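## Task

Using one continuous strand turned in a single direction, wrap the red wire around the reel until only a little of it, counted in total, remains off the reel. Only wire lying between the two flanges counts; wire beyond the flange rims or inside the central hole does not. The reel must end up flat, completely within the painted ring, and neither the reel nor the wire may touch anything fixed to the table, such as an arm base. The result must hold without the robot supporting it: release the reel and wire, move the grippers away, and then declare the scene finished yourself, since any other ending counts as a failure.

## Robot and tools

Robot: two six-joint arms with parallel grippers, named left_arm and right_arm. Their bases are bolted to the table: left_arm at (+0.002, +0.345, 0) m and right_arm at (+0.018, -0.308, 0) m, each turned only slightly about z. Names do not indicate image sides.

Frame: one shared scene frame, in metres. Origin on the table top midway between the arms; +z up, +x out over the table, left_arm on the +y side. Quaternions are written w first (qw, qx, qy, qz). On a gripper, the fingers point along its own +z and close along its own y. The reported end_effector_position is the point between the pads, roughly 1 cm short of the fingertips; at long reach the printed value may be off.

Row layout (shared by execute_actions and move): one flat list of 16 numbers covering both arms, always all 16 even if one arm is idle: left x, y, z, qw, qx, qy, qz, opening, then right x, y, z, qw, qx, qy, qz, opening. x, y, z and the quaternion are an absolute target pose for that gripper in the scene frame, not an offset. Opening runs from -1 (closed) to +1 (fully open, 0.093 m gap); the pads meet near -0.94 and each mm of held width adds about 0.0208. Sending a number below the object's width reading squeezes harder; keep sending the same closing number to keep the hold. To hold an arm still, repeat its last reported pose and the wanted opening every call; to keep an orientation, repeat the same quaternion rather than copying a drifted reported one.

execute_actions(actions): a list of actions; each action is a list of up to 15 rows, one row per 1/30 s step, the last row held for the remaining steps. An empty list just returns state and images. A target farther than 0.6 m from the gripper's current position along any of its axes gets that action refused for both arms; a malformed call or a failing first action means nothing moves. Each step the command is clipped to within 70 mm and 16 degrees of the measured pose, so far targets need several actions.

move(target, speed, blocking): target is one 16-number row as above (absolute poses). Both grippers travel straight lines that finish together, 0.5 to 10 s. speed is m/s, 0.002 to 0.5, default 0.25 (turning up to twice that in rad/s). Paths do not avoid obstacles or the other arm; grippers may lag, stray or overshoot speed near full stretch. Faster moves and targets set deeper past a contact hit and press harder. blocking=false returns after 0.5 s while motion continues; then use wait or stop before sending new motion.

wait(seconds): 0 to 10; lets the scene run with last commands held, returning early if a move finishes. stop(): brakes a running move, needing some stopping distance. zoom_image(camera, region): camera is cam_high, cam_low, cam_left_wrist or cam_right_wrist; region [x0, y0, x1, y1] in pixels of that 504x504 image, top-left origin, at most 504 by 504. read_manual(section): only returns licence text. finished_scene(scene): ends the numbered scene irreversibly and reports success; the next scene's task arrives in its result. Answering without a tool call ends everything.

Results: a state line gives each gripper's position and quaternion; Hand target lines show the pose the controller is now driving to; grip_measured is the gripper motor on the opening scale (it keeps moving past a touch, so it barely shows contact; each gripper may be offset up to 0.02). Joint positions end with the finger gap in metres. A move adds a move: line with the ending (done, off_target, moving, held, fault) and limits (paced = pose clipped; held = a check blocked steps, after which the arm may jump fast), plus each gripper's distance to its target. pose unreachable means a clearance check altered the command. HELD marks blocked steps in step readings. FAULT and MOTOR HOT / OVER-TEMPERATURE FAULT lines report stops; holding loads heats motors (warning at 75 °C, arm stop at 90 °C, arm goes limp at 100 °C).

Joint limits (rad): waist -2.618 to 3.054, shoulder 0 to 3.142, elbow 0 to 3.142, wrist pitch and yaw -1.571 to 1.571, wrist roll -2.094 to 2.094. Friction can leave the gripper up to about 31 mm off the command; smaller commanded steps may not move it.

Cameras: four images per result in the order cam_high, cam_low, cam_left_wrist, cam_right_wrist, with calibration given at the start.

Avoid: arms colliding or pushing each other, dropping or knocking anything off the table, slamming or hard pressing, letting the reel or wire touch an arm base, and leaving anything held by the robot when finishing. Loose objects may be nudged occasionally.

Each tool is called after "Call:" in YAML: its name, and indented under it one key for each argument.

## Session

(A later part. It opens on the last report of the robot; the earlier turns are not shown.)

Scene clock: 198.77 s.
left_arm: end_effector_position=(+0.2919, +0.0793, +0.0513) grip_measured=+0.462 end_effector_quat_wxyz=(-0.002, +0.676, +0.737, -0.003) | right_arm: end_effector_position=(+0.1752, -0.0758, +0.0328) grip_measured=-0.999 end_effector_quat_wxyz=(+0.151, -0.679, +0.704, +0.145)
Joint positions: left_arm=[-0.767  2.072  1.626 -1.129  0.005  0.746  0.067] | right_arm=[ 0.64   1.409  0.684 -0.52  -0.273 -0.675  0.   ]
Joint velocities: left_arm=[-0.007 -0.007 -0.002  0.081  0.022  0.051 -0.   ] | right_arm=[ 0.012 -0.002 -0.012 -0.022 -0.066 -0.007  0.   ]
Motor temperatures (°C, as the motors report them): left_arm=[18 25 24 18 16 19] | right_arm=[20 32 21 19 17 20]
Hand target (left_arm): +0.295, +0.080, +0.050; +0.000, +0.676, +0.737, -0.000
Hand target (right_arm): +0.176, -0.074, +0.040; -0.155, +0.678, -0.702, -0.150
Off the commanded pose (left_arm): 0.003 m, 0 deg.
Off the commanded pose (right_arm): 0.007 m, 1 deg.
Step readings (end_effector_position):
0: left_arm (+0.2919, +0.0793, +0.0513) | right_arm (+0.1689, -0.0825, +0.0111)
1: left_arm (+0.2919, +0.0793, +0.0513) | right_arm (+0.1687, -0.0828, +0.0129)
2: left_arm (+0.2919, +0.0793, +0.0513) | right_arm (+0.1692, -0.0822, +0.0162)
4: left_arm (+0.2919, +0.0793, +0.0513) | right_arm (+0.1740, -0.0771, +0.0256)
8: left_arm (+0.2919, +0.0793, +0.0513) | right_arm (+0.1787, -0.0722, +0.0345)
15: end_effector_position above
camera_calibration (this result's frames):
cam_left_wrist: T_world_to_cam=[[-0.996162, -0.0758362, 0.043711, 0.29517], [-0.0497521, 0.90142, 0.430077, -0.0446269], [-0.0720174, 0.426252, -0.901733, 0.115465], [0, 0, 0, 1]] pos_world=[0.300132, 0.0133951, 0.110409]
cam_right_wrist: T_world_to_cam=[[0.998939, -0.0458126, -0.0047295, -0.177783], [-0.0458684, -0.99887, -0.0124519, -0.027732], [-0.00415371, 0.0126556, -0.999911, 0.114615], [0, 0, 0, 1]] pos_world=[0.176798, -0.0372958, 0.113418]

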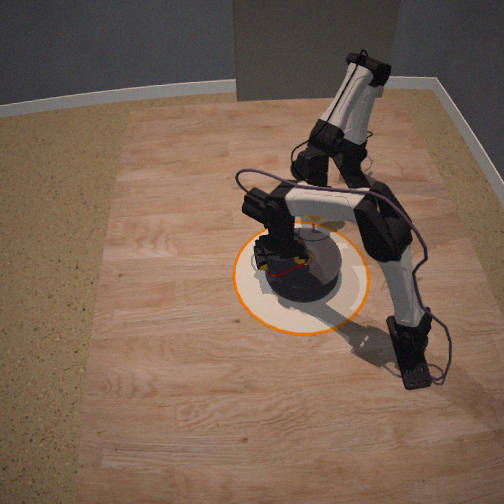

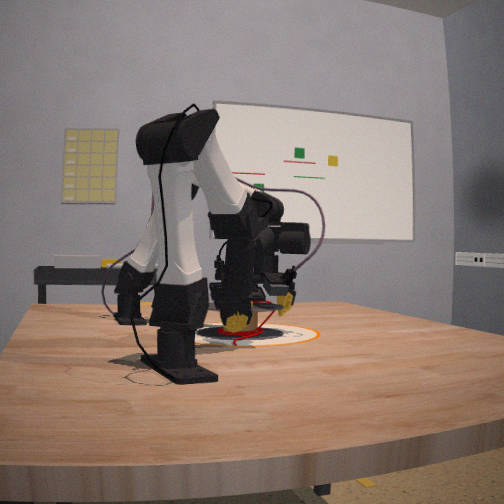

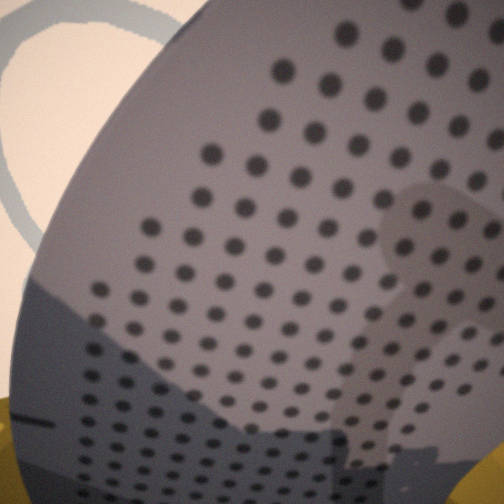

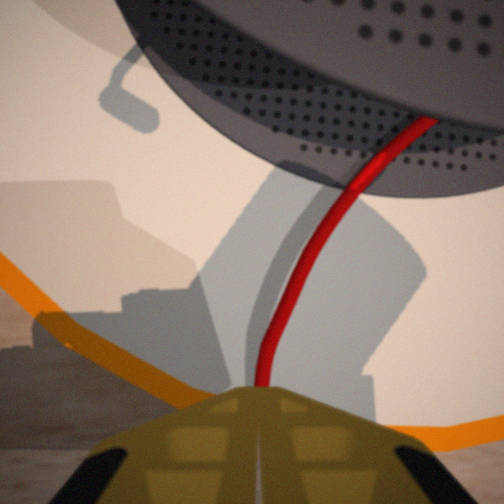

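Call:
execute_actions:
  actions:
    - [[0.295,0.080,0.05,0,0.676,0.737,0,0.3,0.172,-0.080,0.04,0.075,-0.691,0.715,0.073,-0.1]]
    - [[0.295,0.080,0.05,0,0.676,0.737,0,0.3,0.172,-0.078,0.035,0.075,-0.691,0.715,0.073,-0.1]]

Scene clock: 200.93 s.
left_arm: end_effector_position=(+0.2919, +0.0793, +0.0513) grip_measured=+0.462 end_effector_quat_wxyz=(-0.002, +0.676, +0.737, -0.003) | right_arm: end_effector_position=(+0.1717, -0.0798, +0.0377) grip_measured=-0.103 end_effector_quat_wxyz=(+0.078, -0.690, +0.716, +0.079)
Joint positions: left_arm=[-0.767  2.072  1.626 -1.129  0.005  0.746  0.067] | right_arm=[ 0.723  1.498  0.841 -0.737 -0.135 -0.625  0.04 ]
Joint velocities: left_arm=[-0.002 -0.022 -0.007  0.007  0.007 -0.007 -0.001] | right_arm=[-0.012 -0.007 -0.012 -0.037 -0.007 -0.051 -0.   ]
Motor temperatures (°C, as the motors report them): left_arm=[18 26 24 18 16 19] | right_arm=[20 31 21 19 17 20]
Hand target (left_arm): +0.295, +0.080, +0.050; +0.000, +0.676, +0.737, -0.000
Hand target (right_arm): +0.172, -0.078, +0.035; -0.075, +0.691, -0.715, -0.073
Off the commanded pose (left_arm): 0.003 m, 0 deg.
Off the commanded pose (right_arm): 0.003 m, 1 deg.
Step readings (end_effector_position; steps 1 to 15: 1st action; 16 to 30: 2nd action):
0: left_arm (+0.2919, +0.0793, +0.0513) | right_arm (+0.1744, -0.0767, +0.0324)
1: left_arm (+0.2919, +0.0793, +0.0513) | right_arm (+0.1739, -0.0786, +0.0335)
2: left_arm (+0.2919, +0.0793, +0.0513) | right_arm (+0.1724, -0.0774, +0.0359)
4: left_arm (+0.2919, +0.0793, +0.0513) | right_arm (+0.1737, -0.0686, +0.0434)
8: left_arm (+0.2919, +0.0793, +0.0513) | right_arm (+0.1773, -0.0675, +0.0476)
15: left_arm (+0.2919, +0.0793, +0.0513) | right_arm (+0.1729, -0.0791, +0.0417)
16: left_arm (+0.2919, +0.0793, +0.0513) | right_arm (+0.1728, -0.0793, +0.0413)
17: left_arm (+0.2919, +0.0793, +0.0513) | right_arm (+0.1725, -0.0793, +0.0406)
19: left_arm (+0.2919, +0.0793, +0.0513) | right_arm (+0.1718, -0.0795, +0.0387)
23: left_arm (+0.2919, +0.0793, +0.0513) | right_arm (+0.1716, -0.0797, +0.0377)
30: end_effector_position above
camera_calibration (this result's frames):
cam_left_wrist: T_world_to_cam=[[-0.996162, -0.0758362, 0.043711, 0.29517], [-0.0497521, 0.90142, 0.430077, -0.0446269], [-0.0720174, 0.426252, -0.901733, 0.115465], [0, 0, 0, 1]] pos_world=[0.300132, 0.0133951, 0.110409]
cam_right_wrist: T_world_to_cam=[[0.998889, -0.0464675, -0.00785633, -0.174399], [-0.0441934, -0.981499, 0.186295, -0.0381531], [-0.0163677, -0.185741, -0.982462, 0.105195], [0, 0, 0, 1]] pos_world=[0.174241, -0.0260121, 0.109088]

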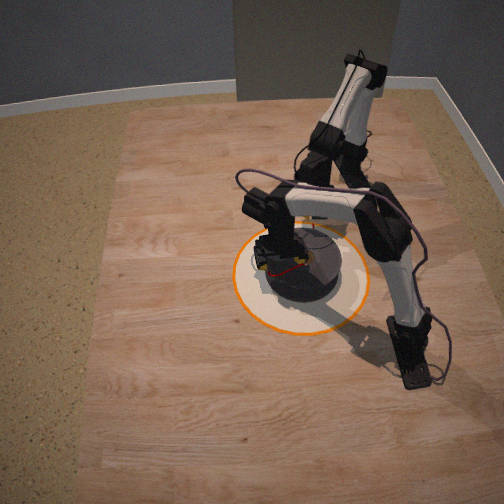

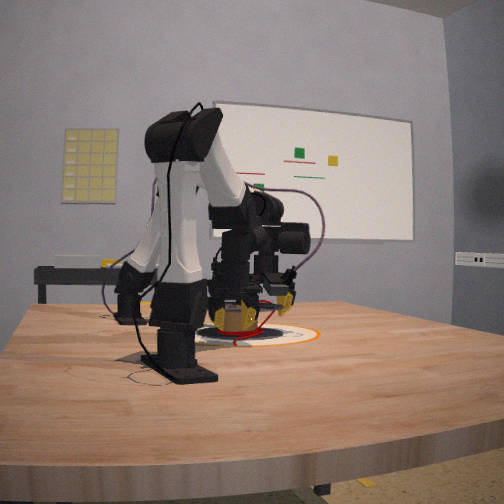

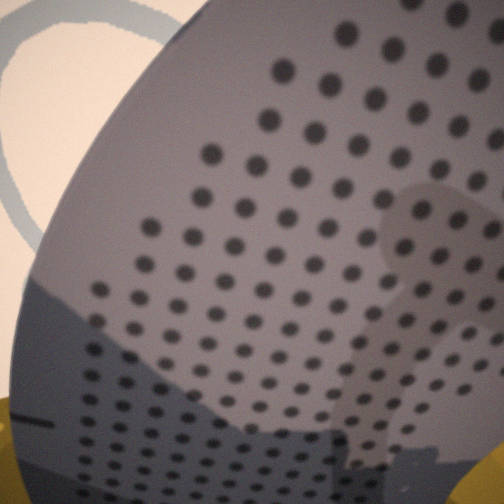

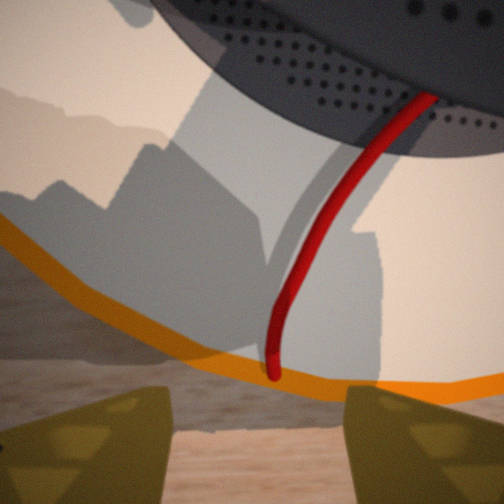

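Call:
execute_actions:
  actions:
    - [[0.295,0.080,0.05,0,0.676,0.737,0,0.3,0.178,-0.070,0.025,0.075,-0.691,0.715,0.073,-0.1]]
    - [[0.295,0.080,0.05,0,0.676,0.737,0,0.3,0.178,-0.070,0.002,0.075,-0.691,0.715,0.073,-0.1]]
    - [[0.295,0.080,0.05,0,0.676,0.737,0,0.3,0.178,-0.070,0.001,0.075,-0.691,0.715,0.073,-0.1]]

Scene clock: 203.03 s.
left_arm: end_effector_position=(+0.2919, +0.0793, +0.0513) grip_measured=+0.462 end_effector_quat_wxyz=(-0.002, +0.676, +0.737, -0.003) | right_arm: end_effector_position=(+0.1822, -0.0670, +0.0104) grip_measured=-0.103 end_effector_quat_wxyz=(+0.085, -0.689, +0.716, +0.079)
Joint positions: left_arm=[-0.767  2.072  1.626 -1.129  0.005  0.746  0.067] | right_arm=[ 0.723  1.605  0.822 -0.597 -0.134 -0.624  0.04 ]
Joint velocities: left_arm=[-0.017 -0.007 -0.007  0.037  0.007  0.051 -0.001] | right_arm=[-0.007 -0.002  0.002  0.051 -0.007  0.007 -0.001]
Motor temperatures (°C, as the motors report them): left_arm=[18 26 24 18 16 19] | right_arm=[20 31 21 19 17 20]
Hand target (left_arm): +0.295, +0.080, +0.050; +0.000, +0.676, +0.737, -0.000
Hand target (right_arm): +0.178, -0.070, +0.001; -0.075, +0.691, -0.715, -0.073
Off the commanded pose (left_arm): 0.003 m, 0 deg.
Off the commanded pose (right_arm): 0.011 m, 1 deg.
Step readings (end_effector_position; steps 1 to 15: 1st action; 16 to 30: 2nd action; 31 to 45: 3rd action):
0: left_arm (+0.2919, +0.0793, +0.0513) | right_arm (+0.1718, -0.0798, +0.0377)
1: left_arm (+0.2919, +0.0793, +0.0513) | right_arm (+0.1719, -0.0797, +0.0363)
2: left_arm (+0.2919, +0.0793, +0.0513) | right_arm (+0.1726, -0.0788, +0.0337)
4: left_arm (+0.2919, +0.0793, +0.0513) | right_arm (+0.1725, -0.0789, +0.0271)
8: left_arm (+0.2919, +0.0793, +0.0513) | right_arm (+0.1725, -0.0790, +0.0233)
15: left_arm (+0.2919, +0.0793, +0.0513) | right_arm (+0.1735, -0.0778, +0.0236)
16: left_arm (+0.2919, +0.0793, +0.0513) | right_arm (+0.1743, -0.0767, +0.0224)
17: left_arm (+0.2919, +0.0793, +0.0513) | right_arm (+0.1758, -0.0749, +0.0201)
19: left_arm (+0.2919, +0.0793, +0.0513) | right_arm (+0.1772, -0.0732, +0.0143)
23: left_arm (+0.2919, +0.0793, +0.0513) | right_arm (+0.1783, -0.0718, +0.0093)
30: left_arm (+0.2919, +0.0793, +0.0513) | right_arm (+0.1812, -0.0683, +0.0101)
31: left_arm (+0.2919, +0.0793, +0.0513) | right_arm (+0.1813, -0.0681, +0.0101)
32: left_arm (+0.2919, +0.0793, +0.0513) | right_arm (+0.1815, -0.0679, +0.0102)
34: left_arm (+0.2919, +0.0793, +0.0513) | right_arm (+0.1818, -0.0675, +0.0103)
38: left_arm (+0.2919, +0.0793, +0.0513) | right_arm (+0.1821, -0.0672, +0.0103)
45: end_effector_position above
camera_calibration (this result's frames):
cam_left_wrist: T_world_to_cam=[[-0.996162, -0.0758362, 0.043711, 0.29517], [-0.0497521, 0.90142, 0.430077, -0.0446269], [-0.0720174, 0.426252, -0.901733, 0.115465], [0, 0, 0, 1]] pos_world=[0.300132, 0.0133951, 0.110409]
cam_right_wrist: T_world_to_cam=[[0.998841, -0.0481258, 0.0000985115, -0.184638], [-0.0473839, -0.983082, 0.176931, -0.0195068], [-0.00841809, -0.17673, -0.984223, 0.0800562], [0, 0, 0, 1]] pos_world=[0.184174, -0.0139143, 0.0822627]

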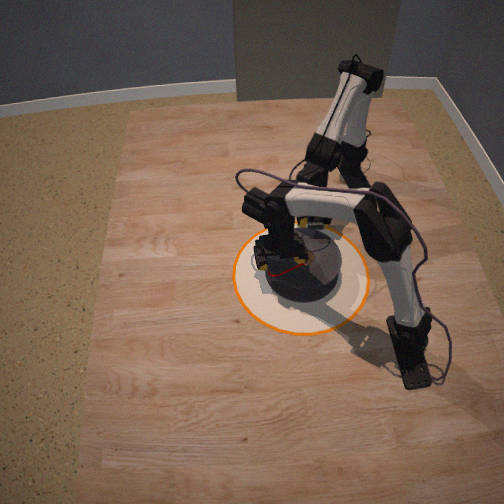

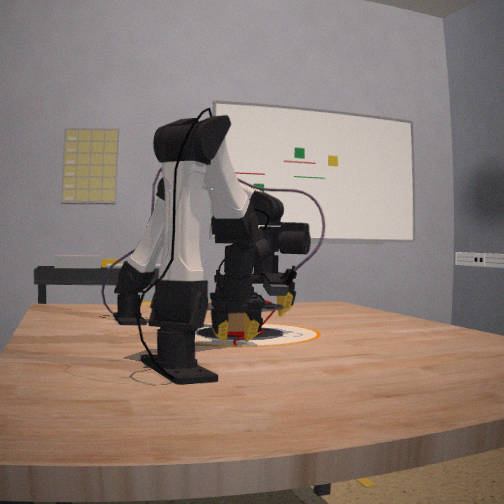

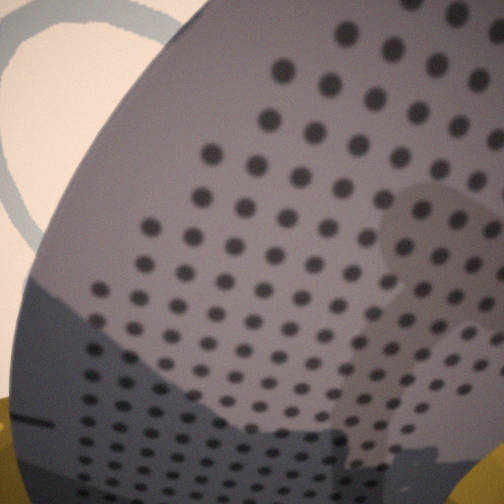

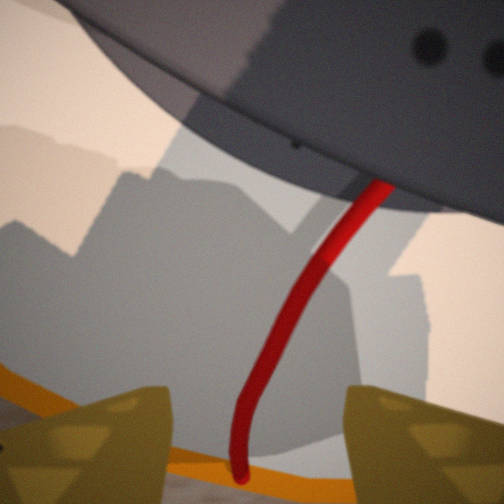

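Call:
execute_actions:
  actions:
    - [[0.295,0.080,0.05,0,0.676,0.737,0,0.3,0.178,-0.070,0.001,0.075,-0.691,0.715,0.073,-1]]
    - [[0.295,0.080,0.05,0,0.676,0.737,0,0.3,0.180,-0.070,0.04,0.155,-0.678,0.702,0.150,-1]]

Scene clock: 204.43 s.
left_arm: end_effector_position=(+0.2919, +0.0793, +0.0513) grip_measured=+0.462 end_effector_quat_wxyz=(-0.002, +0.676, +0.737, -0.003) | right_arm: end_effector_position=(+0.1837, -0.0657, +0.0443) grip_measured=-0.999 end_effector_quat_wxyz=(+0.157, -0.679, +0.703, +0.143)
Joint positions: left_arm=[-0.767  2.072  1.626 -1.129  0.005  0.746  0.067] | right_arm=[ 0.647  1.43   0.748 -0.549 -0.266 -0.67   0.   ]
Joint velocities: left_arm=[ 0.002  0.002  0.002 -0.007  0.022 -0.081 -0.   ] | right_arm=[-0.017 -0.017 -0.012  0.007  0.007  0.051  0.   ]
Motor temperatures (°C, as the motors report them): left_arm=[18 26 24 18 16 19] | right_arm=[20 31 21 19 17 20]
Hand target (left_arm): +0.295, +0.080, +0.050; +0.000, +0.676, +0.737, -0.000
Hand target (right_arm): +0.180, -0.069, +0.040; -0.156, +0.678, -0.702, -0.151
Off the commanded pose (left_arm): 0.003 m, 0 deg.
Off the commanded pose (right_arm): 0.007 m, 1 deg.
Step readings (end_effector_position; steps 1 to 15: 1st action; 16 to 30: 2nd action):
0: left_arm (+0.2919, +0.0793, +0.0513) | right_arm (+0.1822, -0.0670, +0.0104)
1: left_arm (+0.2919, +0.0793, +0.0513) | right_arm (+0.1822, -0.0670, +0.0104)
2: left_arm (+0.2919, +0.0793, +0.0513) | right_arm (+0.1822, -0.0670, +0.0104)
4: left_arm (+0.2919, +0.0793, +0.0513) | right_arm (+0.1822, -0.0670, +0.0104)
8: left_arm (+0.2919, +0.0793, +0.0513) | right_arm (+0.1822, -0.0669, +0.0104)
15: left_arm (+0.2919, +0.0793, +0.0513) | right_arm (+0.1822, -0.0669, +0.0104)
16: left_arm (+0.2919, +0.0793, +0.0513) | right_arm (+0.1819, -0.0663, +0.0128)
17: left_arm (+0.2919, +0.0793, +0.0513) | right_arm (+0.1812, -0.0695, +0.0177)
19: left_arm (+0.2919, +0.0793, +0.0513) | right_arm (+0.1830, -0.0749, +0.0306)
23: left_arm (+0.2919, +0.0793, +0.0513) | right_arm (+0.1859, -0.0693, +0.0428)
30: end_effector_position above
camera_calibration (this result's frames):
cam_left_wrist: T_world_to_cam=[[-0.996162, -0.0758362, 0.043711, 0.29517], [-0.0497521, 0.90142, 0.430077, -0.0446269], [-0.0720174, 0.426252, -0.901733, 0.115465], [0, 0, 0, 1]] pos_world=[0.300132, 0.0133951, 0.110409]
cam_right_wrist: T_world_to_cam=[[0.998905, -0.0461883, 0.00744701, -0.186267], [-0.0460421, -0.998764, -0.0187345, -0.016769], [0.00830311, 0.0183711, -0.999797, 0.124091], [0, 0, 0, 1]] pos_world=[0.18426, -0.0276313, 0.125138]

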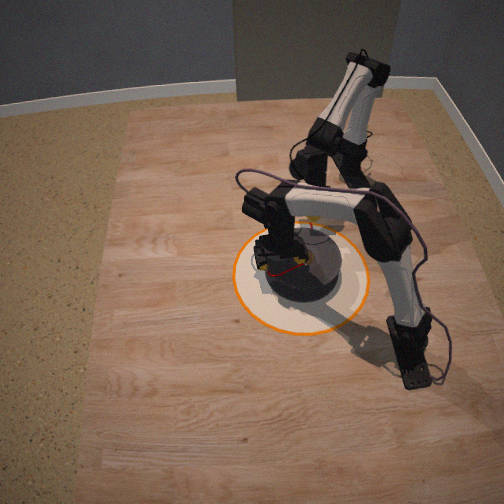

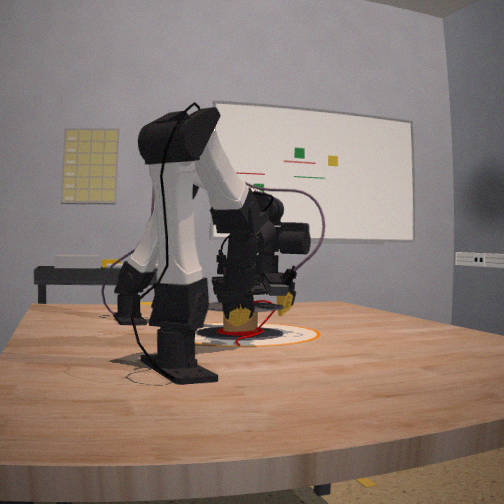

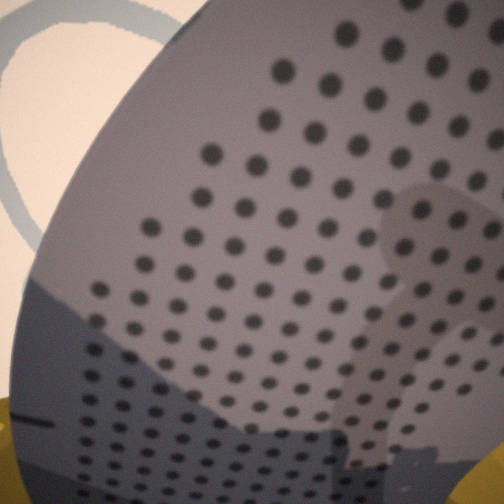

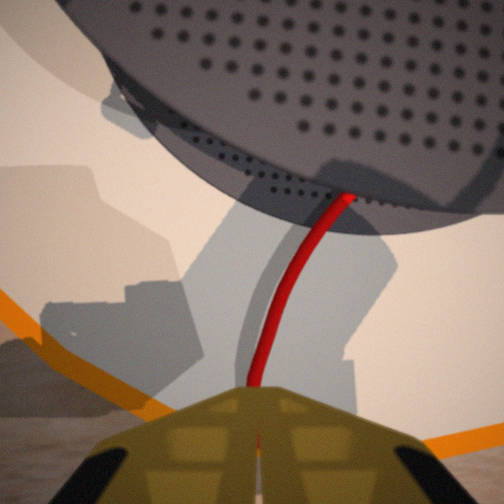

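Call:
zoom_image:
  camera: "cam_low"
  region: [190, 290, 310, 360]

Region (190, 290, 310, 360) of cam_low's 504x504 image, scaled by 4.200, with more detail than that image has; it fills the top 294 rows of this view, and the rest is white.

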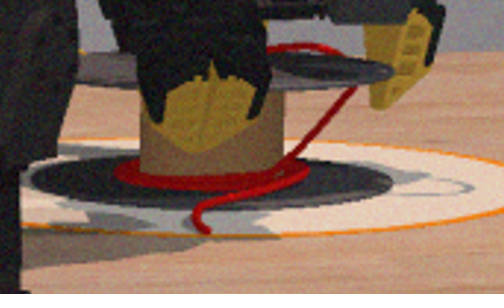

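Call:
execute_actions:
  actions:
    - [[0.295,0.080,0.05,0,0.676,0.737,0,0.3,0.180,-0.068,0.04,0.075,-0.691,0.715,0.073,-0.2]]
    - [[0.295,0.080,0.05,0,0.676,0.737,0,0.3,0.180,-0.068,0.015,0.075,-0.691,0.715,0.073,-0.2]]
    - [[0.295,0.080,0.05,0,0.676,0.737,0,0.3,0.180,-0.068,-0.012,0.075,-0.691,0.715,0.073,-0.2]]

Scene clock: 207.17 s.
left_arm: end_effector_position=(+0.2919, +0.0793, +0.0513) grip_measured=+0.462 end_effector_quat_wxyz=(-0.002, +0.676, +0.737, -0.003) | right_arm: end_effector_position=(+0.1807, -0.0680, +0.0050) grip_measured=-0.203 end_effector_quat_wxyz=(+0.078, -0.689, +0.716, +0.079)
Joint positions: left_arm=[-0.767  2.072  1.626 -1.129  0.005  0.746  0.067] | right_arm=[ 0.723  1.621  0.816 -0.587 -0.136 -0.624  0.035]
Joint velocities: left_arm=[ 0.007 -0.017  0.012 -0.022 -0.037 -0.051 -0.   ] | right_arm=[-0.002  0.002  0.007  0.007  0.007 -0.081 -0.001]
Motor temperatures (°C, as the motors report them): left_arm=[18 27 24 19 16 19] | right_arm=[20 30 21 19 17 20]
Hand target (left_arm): +0.295, +0.080, +0.050; +0.000, +0.676, +0.737, -0.000
Hand target (right_arm): +0.179, -0.070, -0.011; -0.074, +0.691, -0.715, -0.073
Off the commanded pose (left_arm): 0.003 m, 0 deg.
Off the commanded pose (right_arm): 0.017 m, 1 deg.
Step readings (end_effector_position; steps 1 to 15: 1st action; 16 to 30: 2nd action; 31 to 45: 3rd action):
0: left_arm (+0.2919, +0.0793, +0.0513) | right_arm (+0.1831, -0.0649, +0.0446)
1: left_arm (+0.2919, +0.0793, +0.0513) | right_arm (+0.1825, -0.0666, +0.0443)
2: left_arm (+0.2919, +0.0793, +0.0513) | right_arm (+0.1815, -0.0649, +0.0444)
4: left_arm (+0.2919, +0.0793, +0.0513) | right_arm (+0.1818, -0.0564, +0.0459)
8: left_arm (+0.2919, +0.0793, +0.0513) | right_arm (+0.1827, -0.0585, +0.0448)
15: left_arm (+0.2919, +0.0793, +0.0513) | right_arm (+0.1795, -0.0685, +0.0409)
16: left_arm (+0.2919, +0.0793, +0.0513) | right_arm (+0.1799, -0.0682, +0.0394)
17: left_arm (+0.2919, +0.0793, +0.0513) | right_arm (+0.1806, -0.0674, +0.0366)
19: left_arm (+0.2919, +0.0793, +0.0513) | right_arm (+0.1803, -0.0681, +0.0293)
23: left_arm (+0.2919, +0.0793, +0.0513) | right_arm (+0.1795, -0.0695, +0.0222)
30: left_arm (+0.2919, +0.0793, +0.0513) | right_arm (+0.1819, -0.0666, +0.0229)
31: left_arm (+0.2919, +0.0793, +0.0513) | right_arm (+0.1825, -0.0658, +0.0206)
32: left_arm (+0.2919, +0.0793, +0.0513) | right_arm (+0.1829, -0.0654, +0.0163)
34: left_arm (+0.2919, +0.0793, +0.0513) | right_arm (+0.1804, -0.0686, +0.0050)
38: left_arm (+0.2919, +0.0793, +0.0513) | right_arm (+0.1807, -0.0680, +0.0050)
45: end_effector_position above
camera_calibration (this result's frames):
cam_left_wrist: T_world_to_cam=[[-0.996162, -0.0758362, 0.043711, 0.29517], [-0.0497521, 0.90142, 0.430077, -0.0446269], [-0.0720174, 0.426252, -0.901733, 0.115465], [0, 0, 0, 1]] pos_world=[0.300132, 0.0133951, 0.110409]
cam_right_wrist: T_world_to_cam=[[0.998874, -0.0466794, -0.00849321, -0.183112], [-0.0442959, -0.981633, 0.185565, -0.0200381], [-0.0169993, -0.18498, -0.982595, 0.0755278], [0, 0, 0, 1]] pos_world=[0.183302, -0.0142465, 0.0763764]

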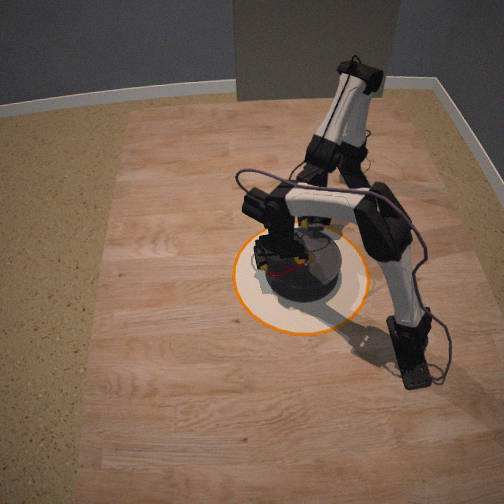

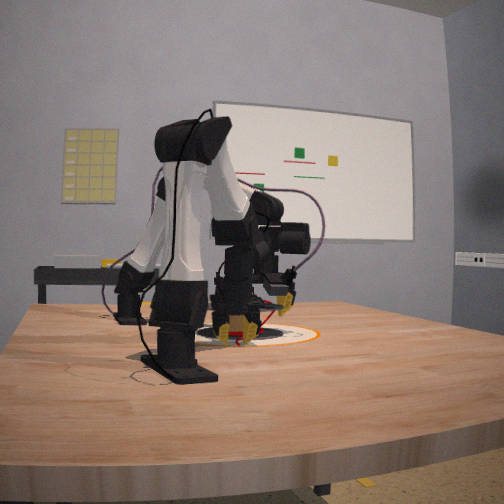

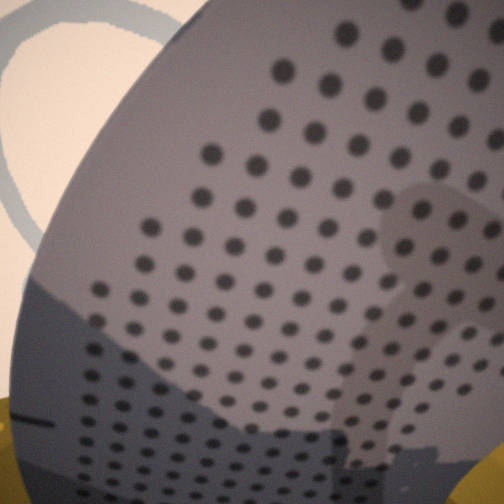

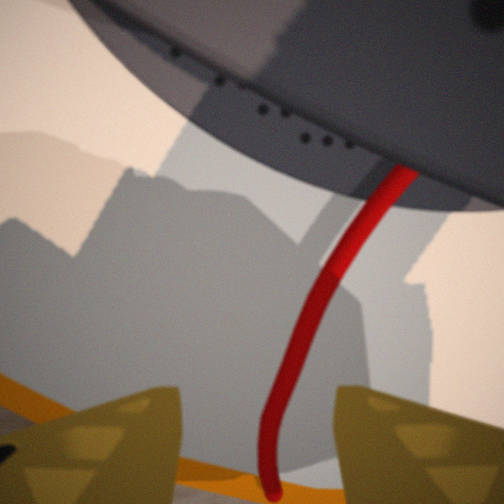

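Call:
execute_actions:
  actions:
    - [[0.295,0.080,0.05,0,0.676,0.737,0,0.3,0.180,-0.068,-0.012,0.075,-0.691,0.715,0.073,-1]]
    - [[0.295,0.080,0.05,0,0.676,0.737,0,0.3,0.182,-0.068,0.04,0.155,-0.678,0.702,0.150,-1]]

Scene clock: 208.43 s.
left_arm: end_effector_position=(+0.2919, +0.0793, +0.0513) grip_measured=+0.462 end_effector_quat_wxyz=(-0.002, +0.676, +0.737, -0.003) | right_arm: end_effector_position=(+0.1859, -0.0639, +0.0439) grip_measured=-0.991 end_effector_quat_wxyz=(+0.158, -0.678, +0.703, +0.143)
Joint positions: left_arm=[-0.767  2.072  1.626 -1.129  0.005  0.746  0.067] | right_arm=[ 0.646  1.441  0.756 -0.544 -0.266 -0.67   0.   ]
Joint velocities: left_arm=[-0.002 -0.002 -0.007 -0.022 -0.022 -0.037 -0.   ] | right_arm=[ 0.002 -0.002 -0.012  0.022 -0.022  0.007  0.   ]
Motor temperatures (°C, as the motors report them): left_arm=[18 27 24 19 16 19] | right_arm=[20 30 21 19 17 20]
Hand target (left_arm): +0.295, +0.080, +0.050; +0.000, +0.676, +0.737, -0.000
Hand target (right_arm): +0.182, -0.067, +0.040; -0.156, +0.678, -0.702, -0.151
Off the commanded pose (left_arm): 0.003 m, 0 deg.
Off the commanded pose (right_arm): 0.007 m, 1 deg.
Step readings (end_effector_position; steps 1 to 15: 1st action; 16 to 30: 2nd action):
0: left_arm (+0.2919, +0.0793, +0.0513) | right_arm (+0.1807, -0.0680, +0.0050)
1: left_arm (+0.2919, +0.0793, +0.0513) | right_arm (+0.1800, -0.0675, +0.0051)
2: left_arm (+0.2919, +0.0793, +0.0513) | right_arm (+0.1793, -0.0662, +0.0053)
4: left_arm (+0.2919, +0.0793, +0.0513) | right_arm (+0.1805, -0.0644, +0.0057)
8: left_arm (+0.2919, +0.0793, +0.0513) | right_arm (+0.1805, -0.0643, +0.0057)
15: left_arm (+0.2919, +0.0793, +0.0513) | right_arm (+0.1805, -0.0643, +0.0057)
16: left_arm (+0.2919, +0.0793, +0.0513) | right_arm (+0.1806, -0.0640, +0.0088)
17: left_arm (+0.2919, +0.0793, +0.0513) | right_arm (+0.1805, -0.0676, +0.0143)
19: left_arm (+0.2919, +0.0793, +0.0513) | right_arm (+0.1848, -0.0719, +0.0293)
23: left_arm (+0.2919, +0.0793, +0.0513) | right_arm (+0.1886, -0.0663, +0.0429)
30: end_effector_position above
camera_calibration (this result's frames):
cam_left_wrist: T_world_to_cam=[[-0.996162, -0.0758362, 0.043711, 0.29517], [-0.0497521, 0.90142, 0.430077, -0.0446269], [-0.0720174, 0.426252, -0.901733, 0.115465], [0, 0, 0, 1]] pos_world=[0.300132, 0.0133951, 0.110409]
cam_right_wrist: T_world_to_cam=[[0.998835, -0.0474659, 0.00870879, -0.188553], [-0.0472875, -0.998688, -0.0196644, -0.0145634], [0.00963074, 0.0192297, -0.999769, 0.123475], [0, 0, 0, 1]] pos_world=[0.186456, -0.0258685, 0.124802]

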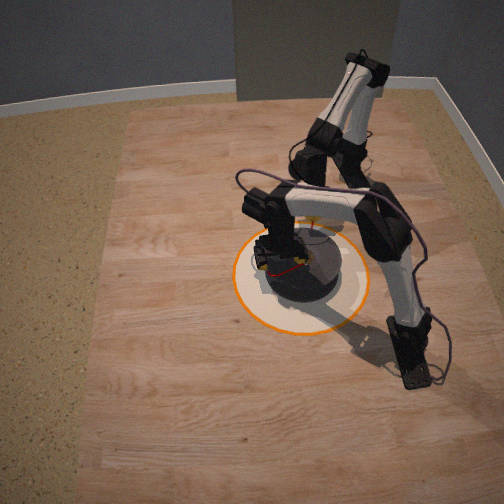

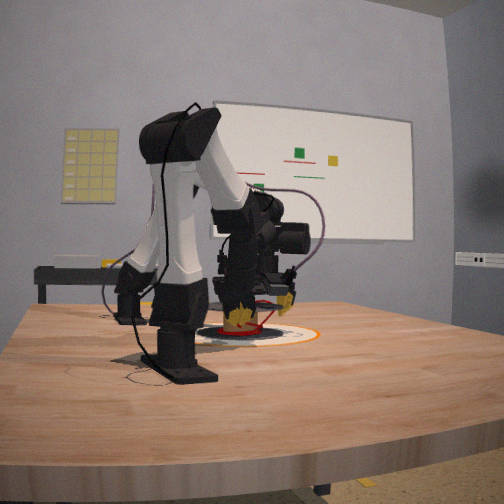

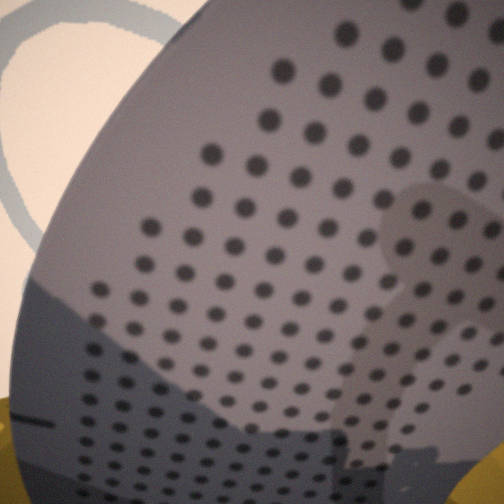

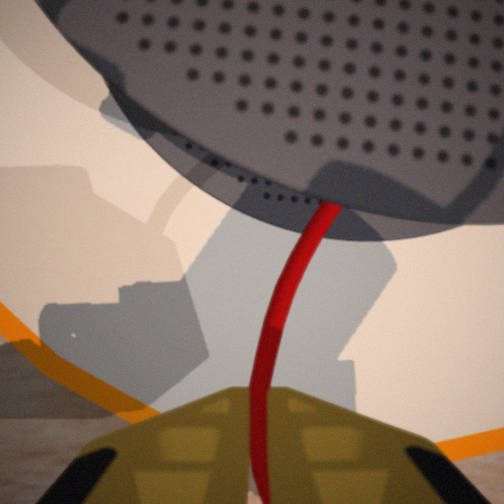

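Call:
execute_actions:
  actions:
    - [[0.295,0.080,0.05,0,0.676,0.737,0,0.3,0.198,-0.080,0.03,0.185,-0.503,0.837,0.111,-1]]
    - [[0.281,0.1124,0.05,0,0.462,0.887,0,0.3,0.2095,-0.060,0.03,0.258,-0.491,0.817,0.155,-1]]

Scene clock: 213.07 s.
left_arm: end_effector_position=(+0.2806, +0.1108, +0.0501) grip_measured=+0.462 end_effector_quat_wxyz=(-0.009, +0.484, +0.875, -0.003) | right_arm: end_effector_position=(+0.2129, -0.0610, +0.0306) grip_measured=-0.991 end_effector_quat_wxyz=(+0.253, -0.492, +0.820, +0.147)
Joint positions: left_arm=[-0.722  1.973  1.476 -1.09   0.01   0.315  0.067] | right_arm=[ 0.661  1.388  0.554 -0.155 -0.129 -0.209  0.   ]
Joint velocities: left_arm=[-0.017 -0.022 -0.007  0.066 -0.022 -0.3   -0.   ] | right_arm=[-0.002 -0.007  0.002  0.081 -0.007 -0.022  0.   ]
Motor temperatures (°C, as the motors report them): left_arm=[18 28 24 19 16 19] | right_arm=[20 30 21 19 17 20]
Hand target (left_arm): +0.281, +0.112, +0.050; -0.000, +0.462, +0.887, -0.001
Hand target (right_arm): +0.210, -0.060, +0.029; +0.258, -0.492, +0.817, +0.154
Off the commanded pose (left_arm): 0.002 m, 3 deg.
Off the commanded pose (right_arm): 0.004 m, 1 deg.
Step readings (end_effector_position; steps 1 to 15: 1st action; 16 to 30: 2nd action):
0: left_arm (+0.2919, +0.0793, +0.0513) | right_arm (+0.1852, -0.0633, +0.0441)
1: left_arm (+0.2919, +0.0793, +0.0513) | right_arm (+0.1866, -0.0638, +0.0428)
2: left_arm (+0.2919, +0.0793, +0.0513) | right_arm (+0.1886, -0.0666, +0.0403)
4: left_arm (+0.2919, +0.0793, +0.0513) | right_arm (+0.1887, -0.0751, +0.0329)
8: left_arm (+0.2919, +0.0793, +0.0513) | right_arm (+0.1896, -0.0824, +0.0265)
15: left_arm (+0.2919, +0.0793, +0.0513) | right_arm (+0.1969, -0.0789, +0.0297)
16: left_arm (+0.2904, +0.0819, +0.0505) | right_arm (+0.1987, -0.0768, +0.0292)
17: left_arm (+0.2869, +0.0879, +0.0510) | right_arm (+0.2005, -0.0747, +0.0283)
19: left_arm (+0.2815, +0.1022, +0.0505) | right_arm (+0.2015, -0.0736, +0.0245)
23: left_arm (+0.2823, +0.1096, +0.0501) | right_arm (+0.2050, -0.0697, +0.0236)
30: end_effector_position above
camera_calibration (this result's frames):
cam_left_wrist: T_world_to_cam=[[-0.849991, -0.524273, 0.0515039, 0.294575], [-0.451626, 0.775543, 0.441098, 0.0531068], [-0.271199, 0.351669, -0.89598, 0.164074], [0, 0, 0, 1]] pos_world=[0.318868, 0.0555516, 0.10841]
cam_right_wrist: T_world_to_cam=[[0.877888, -0.478862, 0.001743, -0.215605], [-0.470471, -0.863172, -0.183279, 0.0926698], [0.08927, 0.160079, -0.983059, 0.10097], [0, 0, 0, 1]] pos_world=[0.223862, -0.039418, 0.116619]

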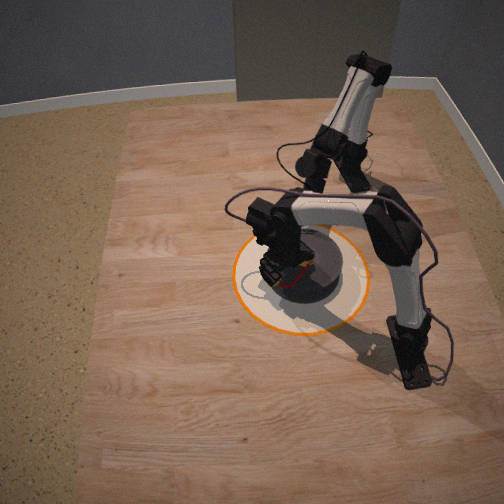

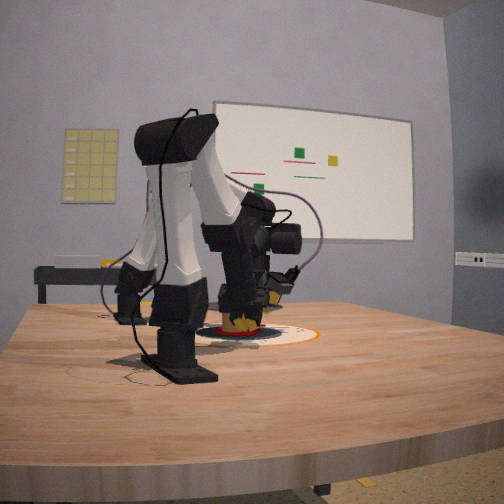

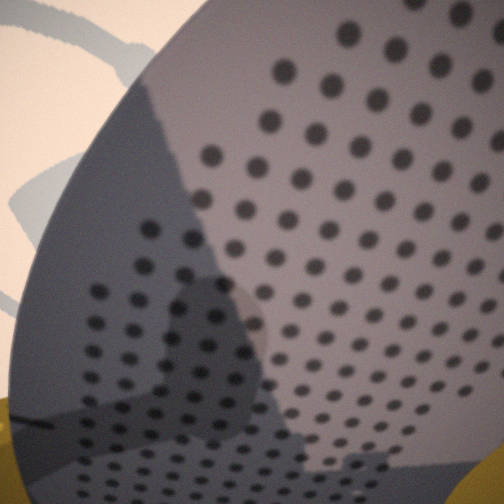

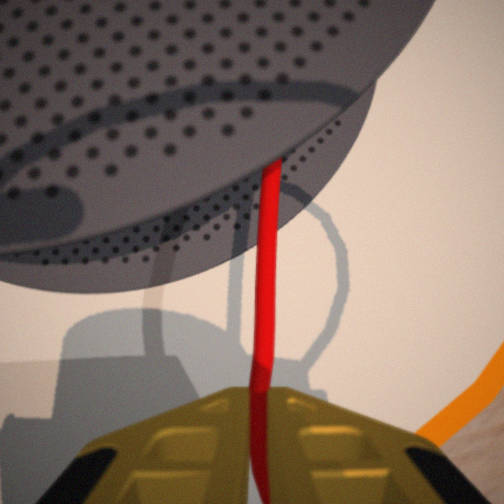

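Call:
execute_actions:
  actions:
    - [[0.2558,0.1335,0.05,0,0.216,0.976,0,0.3,0.221,-0.038,0.028,0.328,-0.476,0.792,0.197,-1]]

Scene clock: 213.90 s.
left_arm: end_effector_position=(+0.2551, +0.1303, +0.0494) grip_measured=+0.462 end_effector_quat_wxyz=(-0.010, +0.244, +0.970, -0.007) | right_arm: end_effector_position=(+0.2269, -0.0398, +0.0339) grip_measured=-0.991 end_effector_quat_wxyz=(+0.332, -0.474, +0.794, +0.187)
Joint positions: left_arm=[-0.72   1.854  1.311 -1.041  0.021 -0.199  0.067] | right_arm=[ 0.661  1.432  0.461  0.17  -0.152 -0.179  0.   ]
Joint velocities: left_arm=[-0.012 -0.017 -0.017 -0.037 -0.037 -0.242 -0.001] | right_arm=[-0.002 -0.002 -0.027  0.095  0.007  0.007  0.   ]
Motor temperatures (°C, as the motors report them): left_arm=[18 28 24 19 16 19] | right_arm=[20 29 21 20 17 20]
Hand target (left_arm): +0.256, +0.134, +0.050; -0.001, +0.217, +0.976, -0.001
Hand target (right_arm): +0.221, -0.038, +0.027; +0.328, -0.477, +0.792, +0.196
Off the commanded pose (left_arm): 0.003 m, 4 deg.
Off the commanded pose (right_arm): 0.009 m, 1 deg.
Step readings (end_effector_position):
0: left_arm (+0.2802, +0.1109, +0.0500) | right_arm (+0.2147, -0.0590, +0.0324)
1: left_arm (+0.2783, +0.1120, +0.0499) | right_arm (+0.2160, -0.0568, +0.0327)
2: left_arm (+0.2733, +0.1160, +0.0501) | right_arm (+0.2173, -0.0542, +0.0324)
4: left_arm (+0.2613, +0.1263, +0.0497) | right_arm (+0.2177, -0.0521, +0.0286)
8: left_arm (+0.2553, +0.1305, +0.0496) | right_arm (+0.2193, -0.0489, +0.0246)
15: end_effector_position above
camera_calibration (this result's frames):
cam_left_wrist: T_world_to_cam=[[-0.480159, -0.87544, 0.0552435, 0.234365], [-0.772872, 0.452007, 0.445374, 0.15068], [-0.414868, 0.171154, -0.893639, 0.209681], [0, 0, 0, 1]] pos_world=[0.315979, 0.101176, 0.107323]
cam_right_wrist: T_world_to_cam=[[0.873436, -0.486862, 0.00869233, -0.217281], [-0.450877, -0.815363, -0.363172, 0.121747], [0.183902, 0.313288, -0.931682, 0.0824869], [0, 0, 0, 1]] pos_world=[0.229504, -0.03236, 0.122955]

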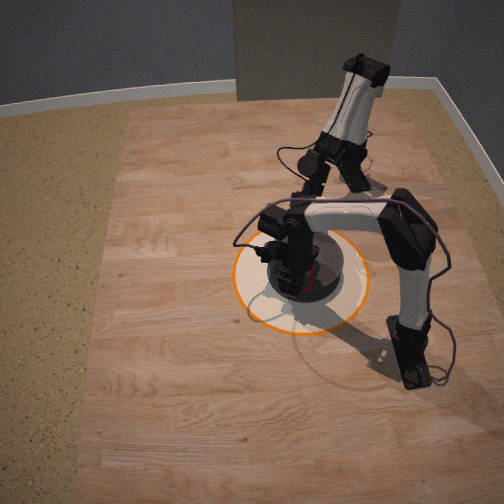

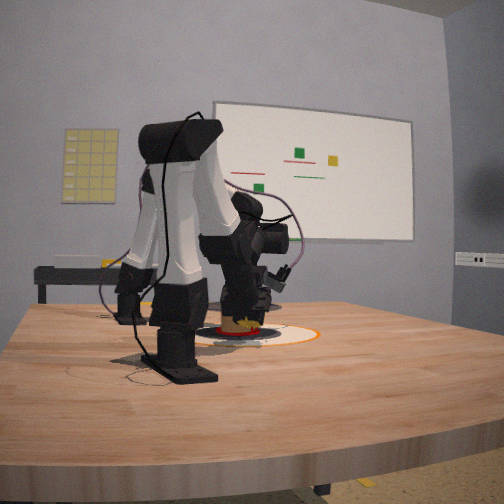

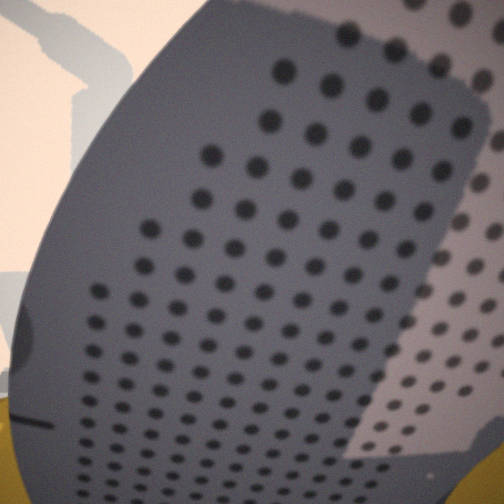

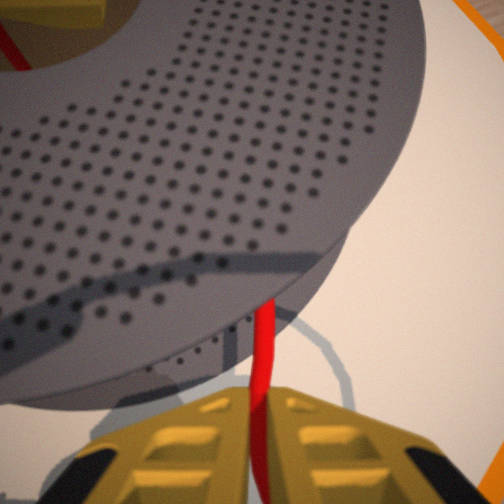

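Call:
execute_actions:
  actions:
    - [[0.2235,0.1393,0.05,0,-0.044,0.999,0,0.3,0.228,-0.0245,0.024,0.396,-0.457,0.760,0.238,-1]]

Scene clock: 214.80 s.
left_arm: end_effector_position=(+0.2251, +0.1352, +0.0490) grip_measured=+0.462 end_effector_quat_wxyz=(-0.011, -0.017, +1.000, -0.010) | right_arm: end_effector_position=(+0.2328, -0.0257, +0.0272) grip_measured=-0.991 end_effector_quat_wxyz=(+0.395, -0.457, +0.764, +0.227)
Joint positions: left_arm=[-0.766  1.753  1.183 -1.004  0.029 -0.771  0.067] | right_arm=[ 0.661  1.562  0.352  0.574 -0.183 -0.151  0.   ]
Joint velocities: left_arm=[ 0.002 -0.012 -0.007 -0.095 -0.066 -0.198  0.001] | right_arm=[-0.002  0.046 -0.002  0.154  0.037  0.022  0.   ]
Motor temperatures (°C, as the motors report them): left_arm=[18 28 24 19 16 19] | right_arm=[20 29 21 20 17 20]
Hand target (left_arm): +0.224, +0.140, +0.050; -0.001, -0.043, +0.999, -0.001
Hand target (right_arm): +0.228, -0.025, +0.024; +0.396, -0.458, +0.760, +0.237
Off the commanded pose (left_arm): 0.005 m, 4 deg.
Off the commanded pose (right_arm): 0.006 m, 1 deg.
Step readings (end_effector_position):
0: left_arm (+0.2550, +0.1302, +0.0493) | right_arm (+0.2292, -0.0372, +0.0371)
1: left_arm (+0.2529, +0.1306, +0.0494) | right_arm (+0.2300, -0.0354, +0.0370)
2: left_arm (+0.2479, +0.1327, +0.0492) | right_arm (+0.2305, -0.0335, +0.0351)
4: left_arm (+0.2348, +0.1375, +0.0490) | right_arm (+0.2278, -0.0345, +0.0243)
8: left_arm (+0.2253, +0.1368, +0.0491) | right_arm (+0.2243, -0.0360, +0.0128)
15: end_effector_position above
camera_calibration (this result's frames):
cam_left_wrist: T_world_to_cam=[[0.0253165, -0.998092, 0.0563174, 0.127085], [-0.892595, 0.0027987, 0.45085, 0.212868], [-0.450148, -0.0616826, -0.890821, 0.235291], [0, 0, 0, 1]] pos_world=[0.292703, 0.14076, 0.106474]
cam_right_wrist: T_world_to_cam=[[0.875164, -0.483799, 0.00517884, -0.215762], [-0.413322, -0.753153, -0.511786, 0.130318], [0.251502, 0.445756, -0.859097, 0.0564089], [0, 0, 0, 1]] pos_world=[0.228503, -0.0313805, 0.116273]

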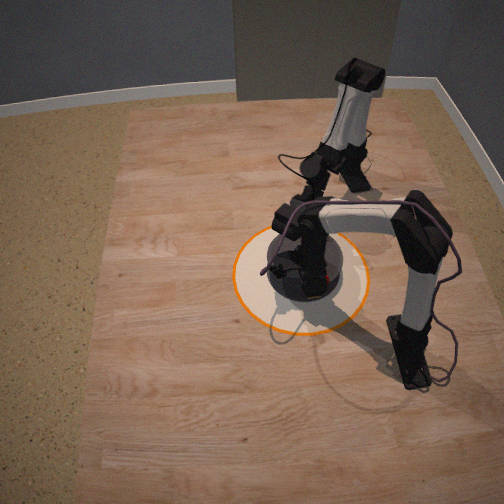

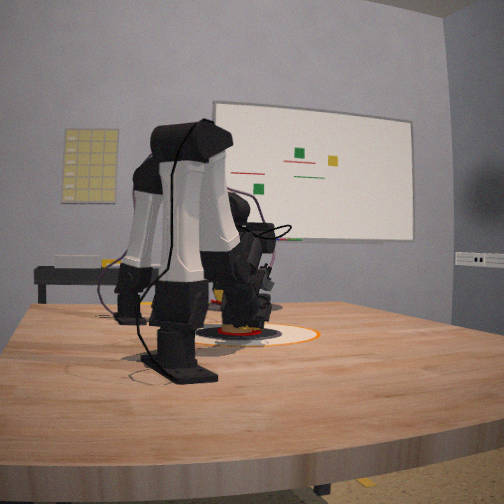

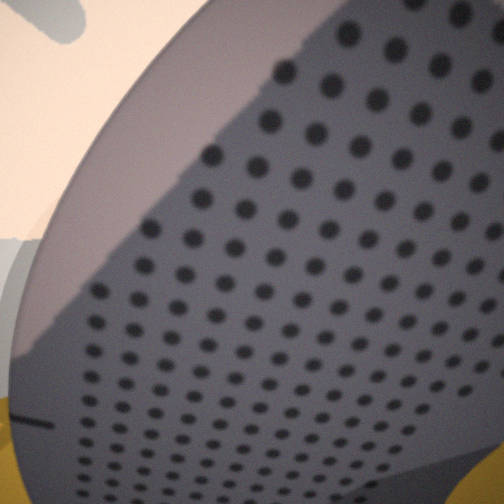

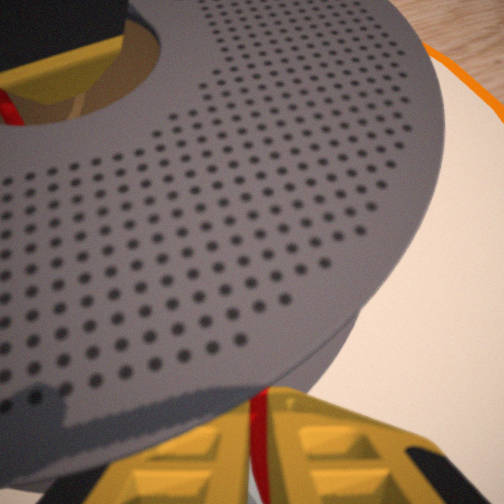

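Call:
execute_actions:
  actions:
    - [[0.2022,0.1335,0.05,0,-0.216,0.976,0,0.3,0.234,-0.014,0.022,0.4285,-0.446,0.742,0.2575,-1]]

Scene clock: 215.83 s.
left_arm: end_effector_position=(+0.2002, +0.1290, +0.0501) grip_measured=+0.462 end_effector_quat_wxyz=(-0.014, -0.178, +0.984, -0.006) | right_arm: end_effector_position=(+0.2397, -0.0211, +0.0155) grip_measured=-0.991 end_effector_quat_wxyz=(+0.418, -0.442, +0.758, +0.235)
Joint positions: left_arm=[-0.838  1.706  1.132 -1.002  0.03  -1.169  0.067] | right_arm=[ 0.66   1.696  0.326  0.789 -0.173 -0.129  0.   ]
Joint velocities: left_arm=[-0.022 -0.022 -0.002 -0.081  0.007 -0.095  0.   ] | right_arm=[ 0.012  0.012 -0.007  0.066  0.095  0.066  0.   ]
Motor temperatures (°C, as the motors report them): left_arm=[18 28 24 19 16 19] | right_arm=[20 29 21 20 17 20]
Hand target (left_arm): +0.202, +0.134, +0.050; -0.001, -0.215, +0.977, -0.000
Hand target (right_arm): +0.234, -0.014, +0.022; +0.428, -0.447, +0.743, +0.256
Off the commanded pose (left_arm): 0.005 m, 5 deg.
Off the commanded pose (right_arm): 0.011 m, 3 deg.
Step readings (end_effector_position):
0: left_arm (+0.2241, +0.1355, +0.0489) | right_arm (+0.2338, -0.0253, +0.0272)
1: left_arm (+0.2217, +0.1355, +0.0488) | right_arm (+0.2352, -0.0248, +0.0263)
2: left_arm (+0.2173, +0.1357, +0.0492) | right_arm (+0.2367, -0.0240, +0.0237)
4: left_arm (+0.2091, +0.1334, +0.0497) | right_arm (+0.2365, -0.0224, +0.0170)
8: left_arm (+0.2019, +0.1294, +0.0498) | right_arm (+0.2370, -0.0216, +0.0141)
15: end_effector_position above
camera_calibration (this result's frames):
cam_left_wrist: T_world_to_cam=[[0.34344, -0.938117, 0.0445692, 0.0506169], [-0.841883, -0.286481, 0.457342, 0.217021], [-0.416272, -0.194591, -0.888173, 0.234992], [0, 0, 0, 1]] pos_world=[0.263143, 0.155384, 0.107205]
cam_right_wrist: T_world_to_cam=[[0.864249, -0.503047, 0.00417337, -0.21725], [-0.416303, -0.719827, -0.555464, 0.132762], [0.282429, 0.478322, -0.83153, 0.0354315], [0, 0, 0, 1]] pos_world=[0.23302, -0.030669, 0.104114]

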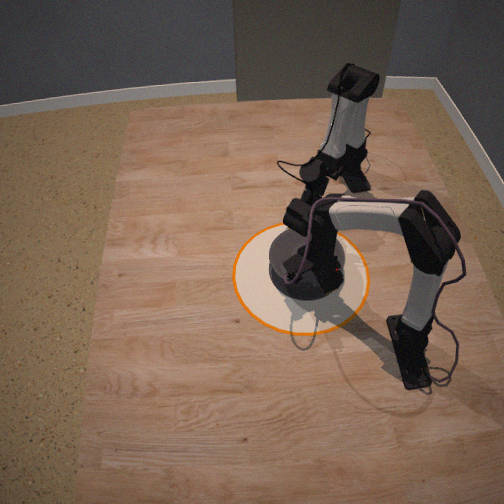

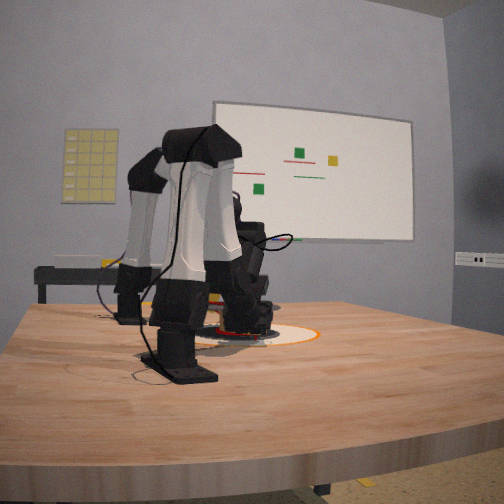

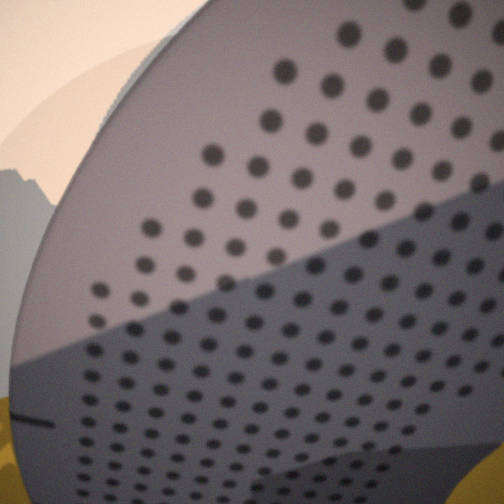

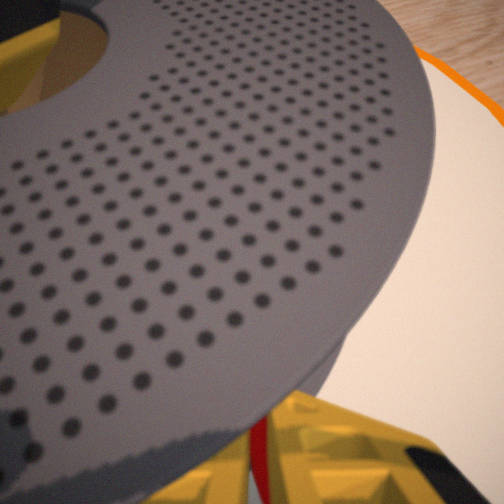

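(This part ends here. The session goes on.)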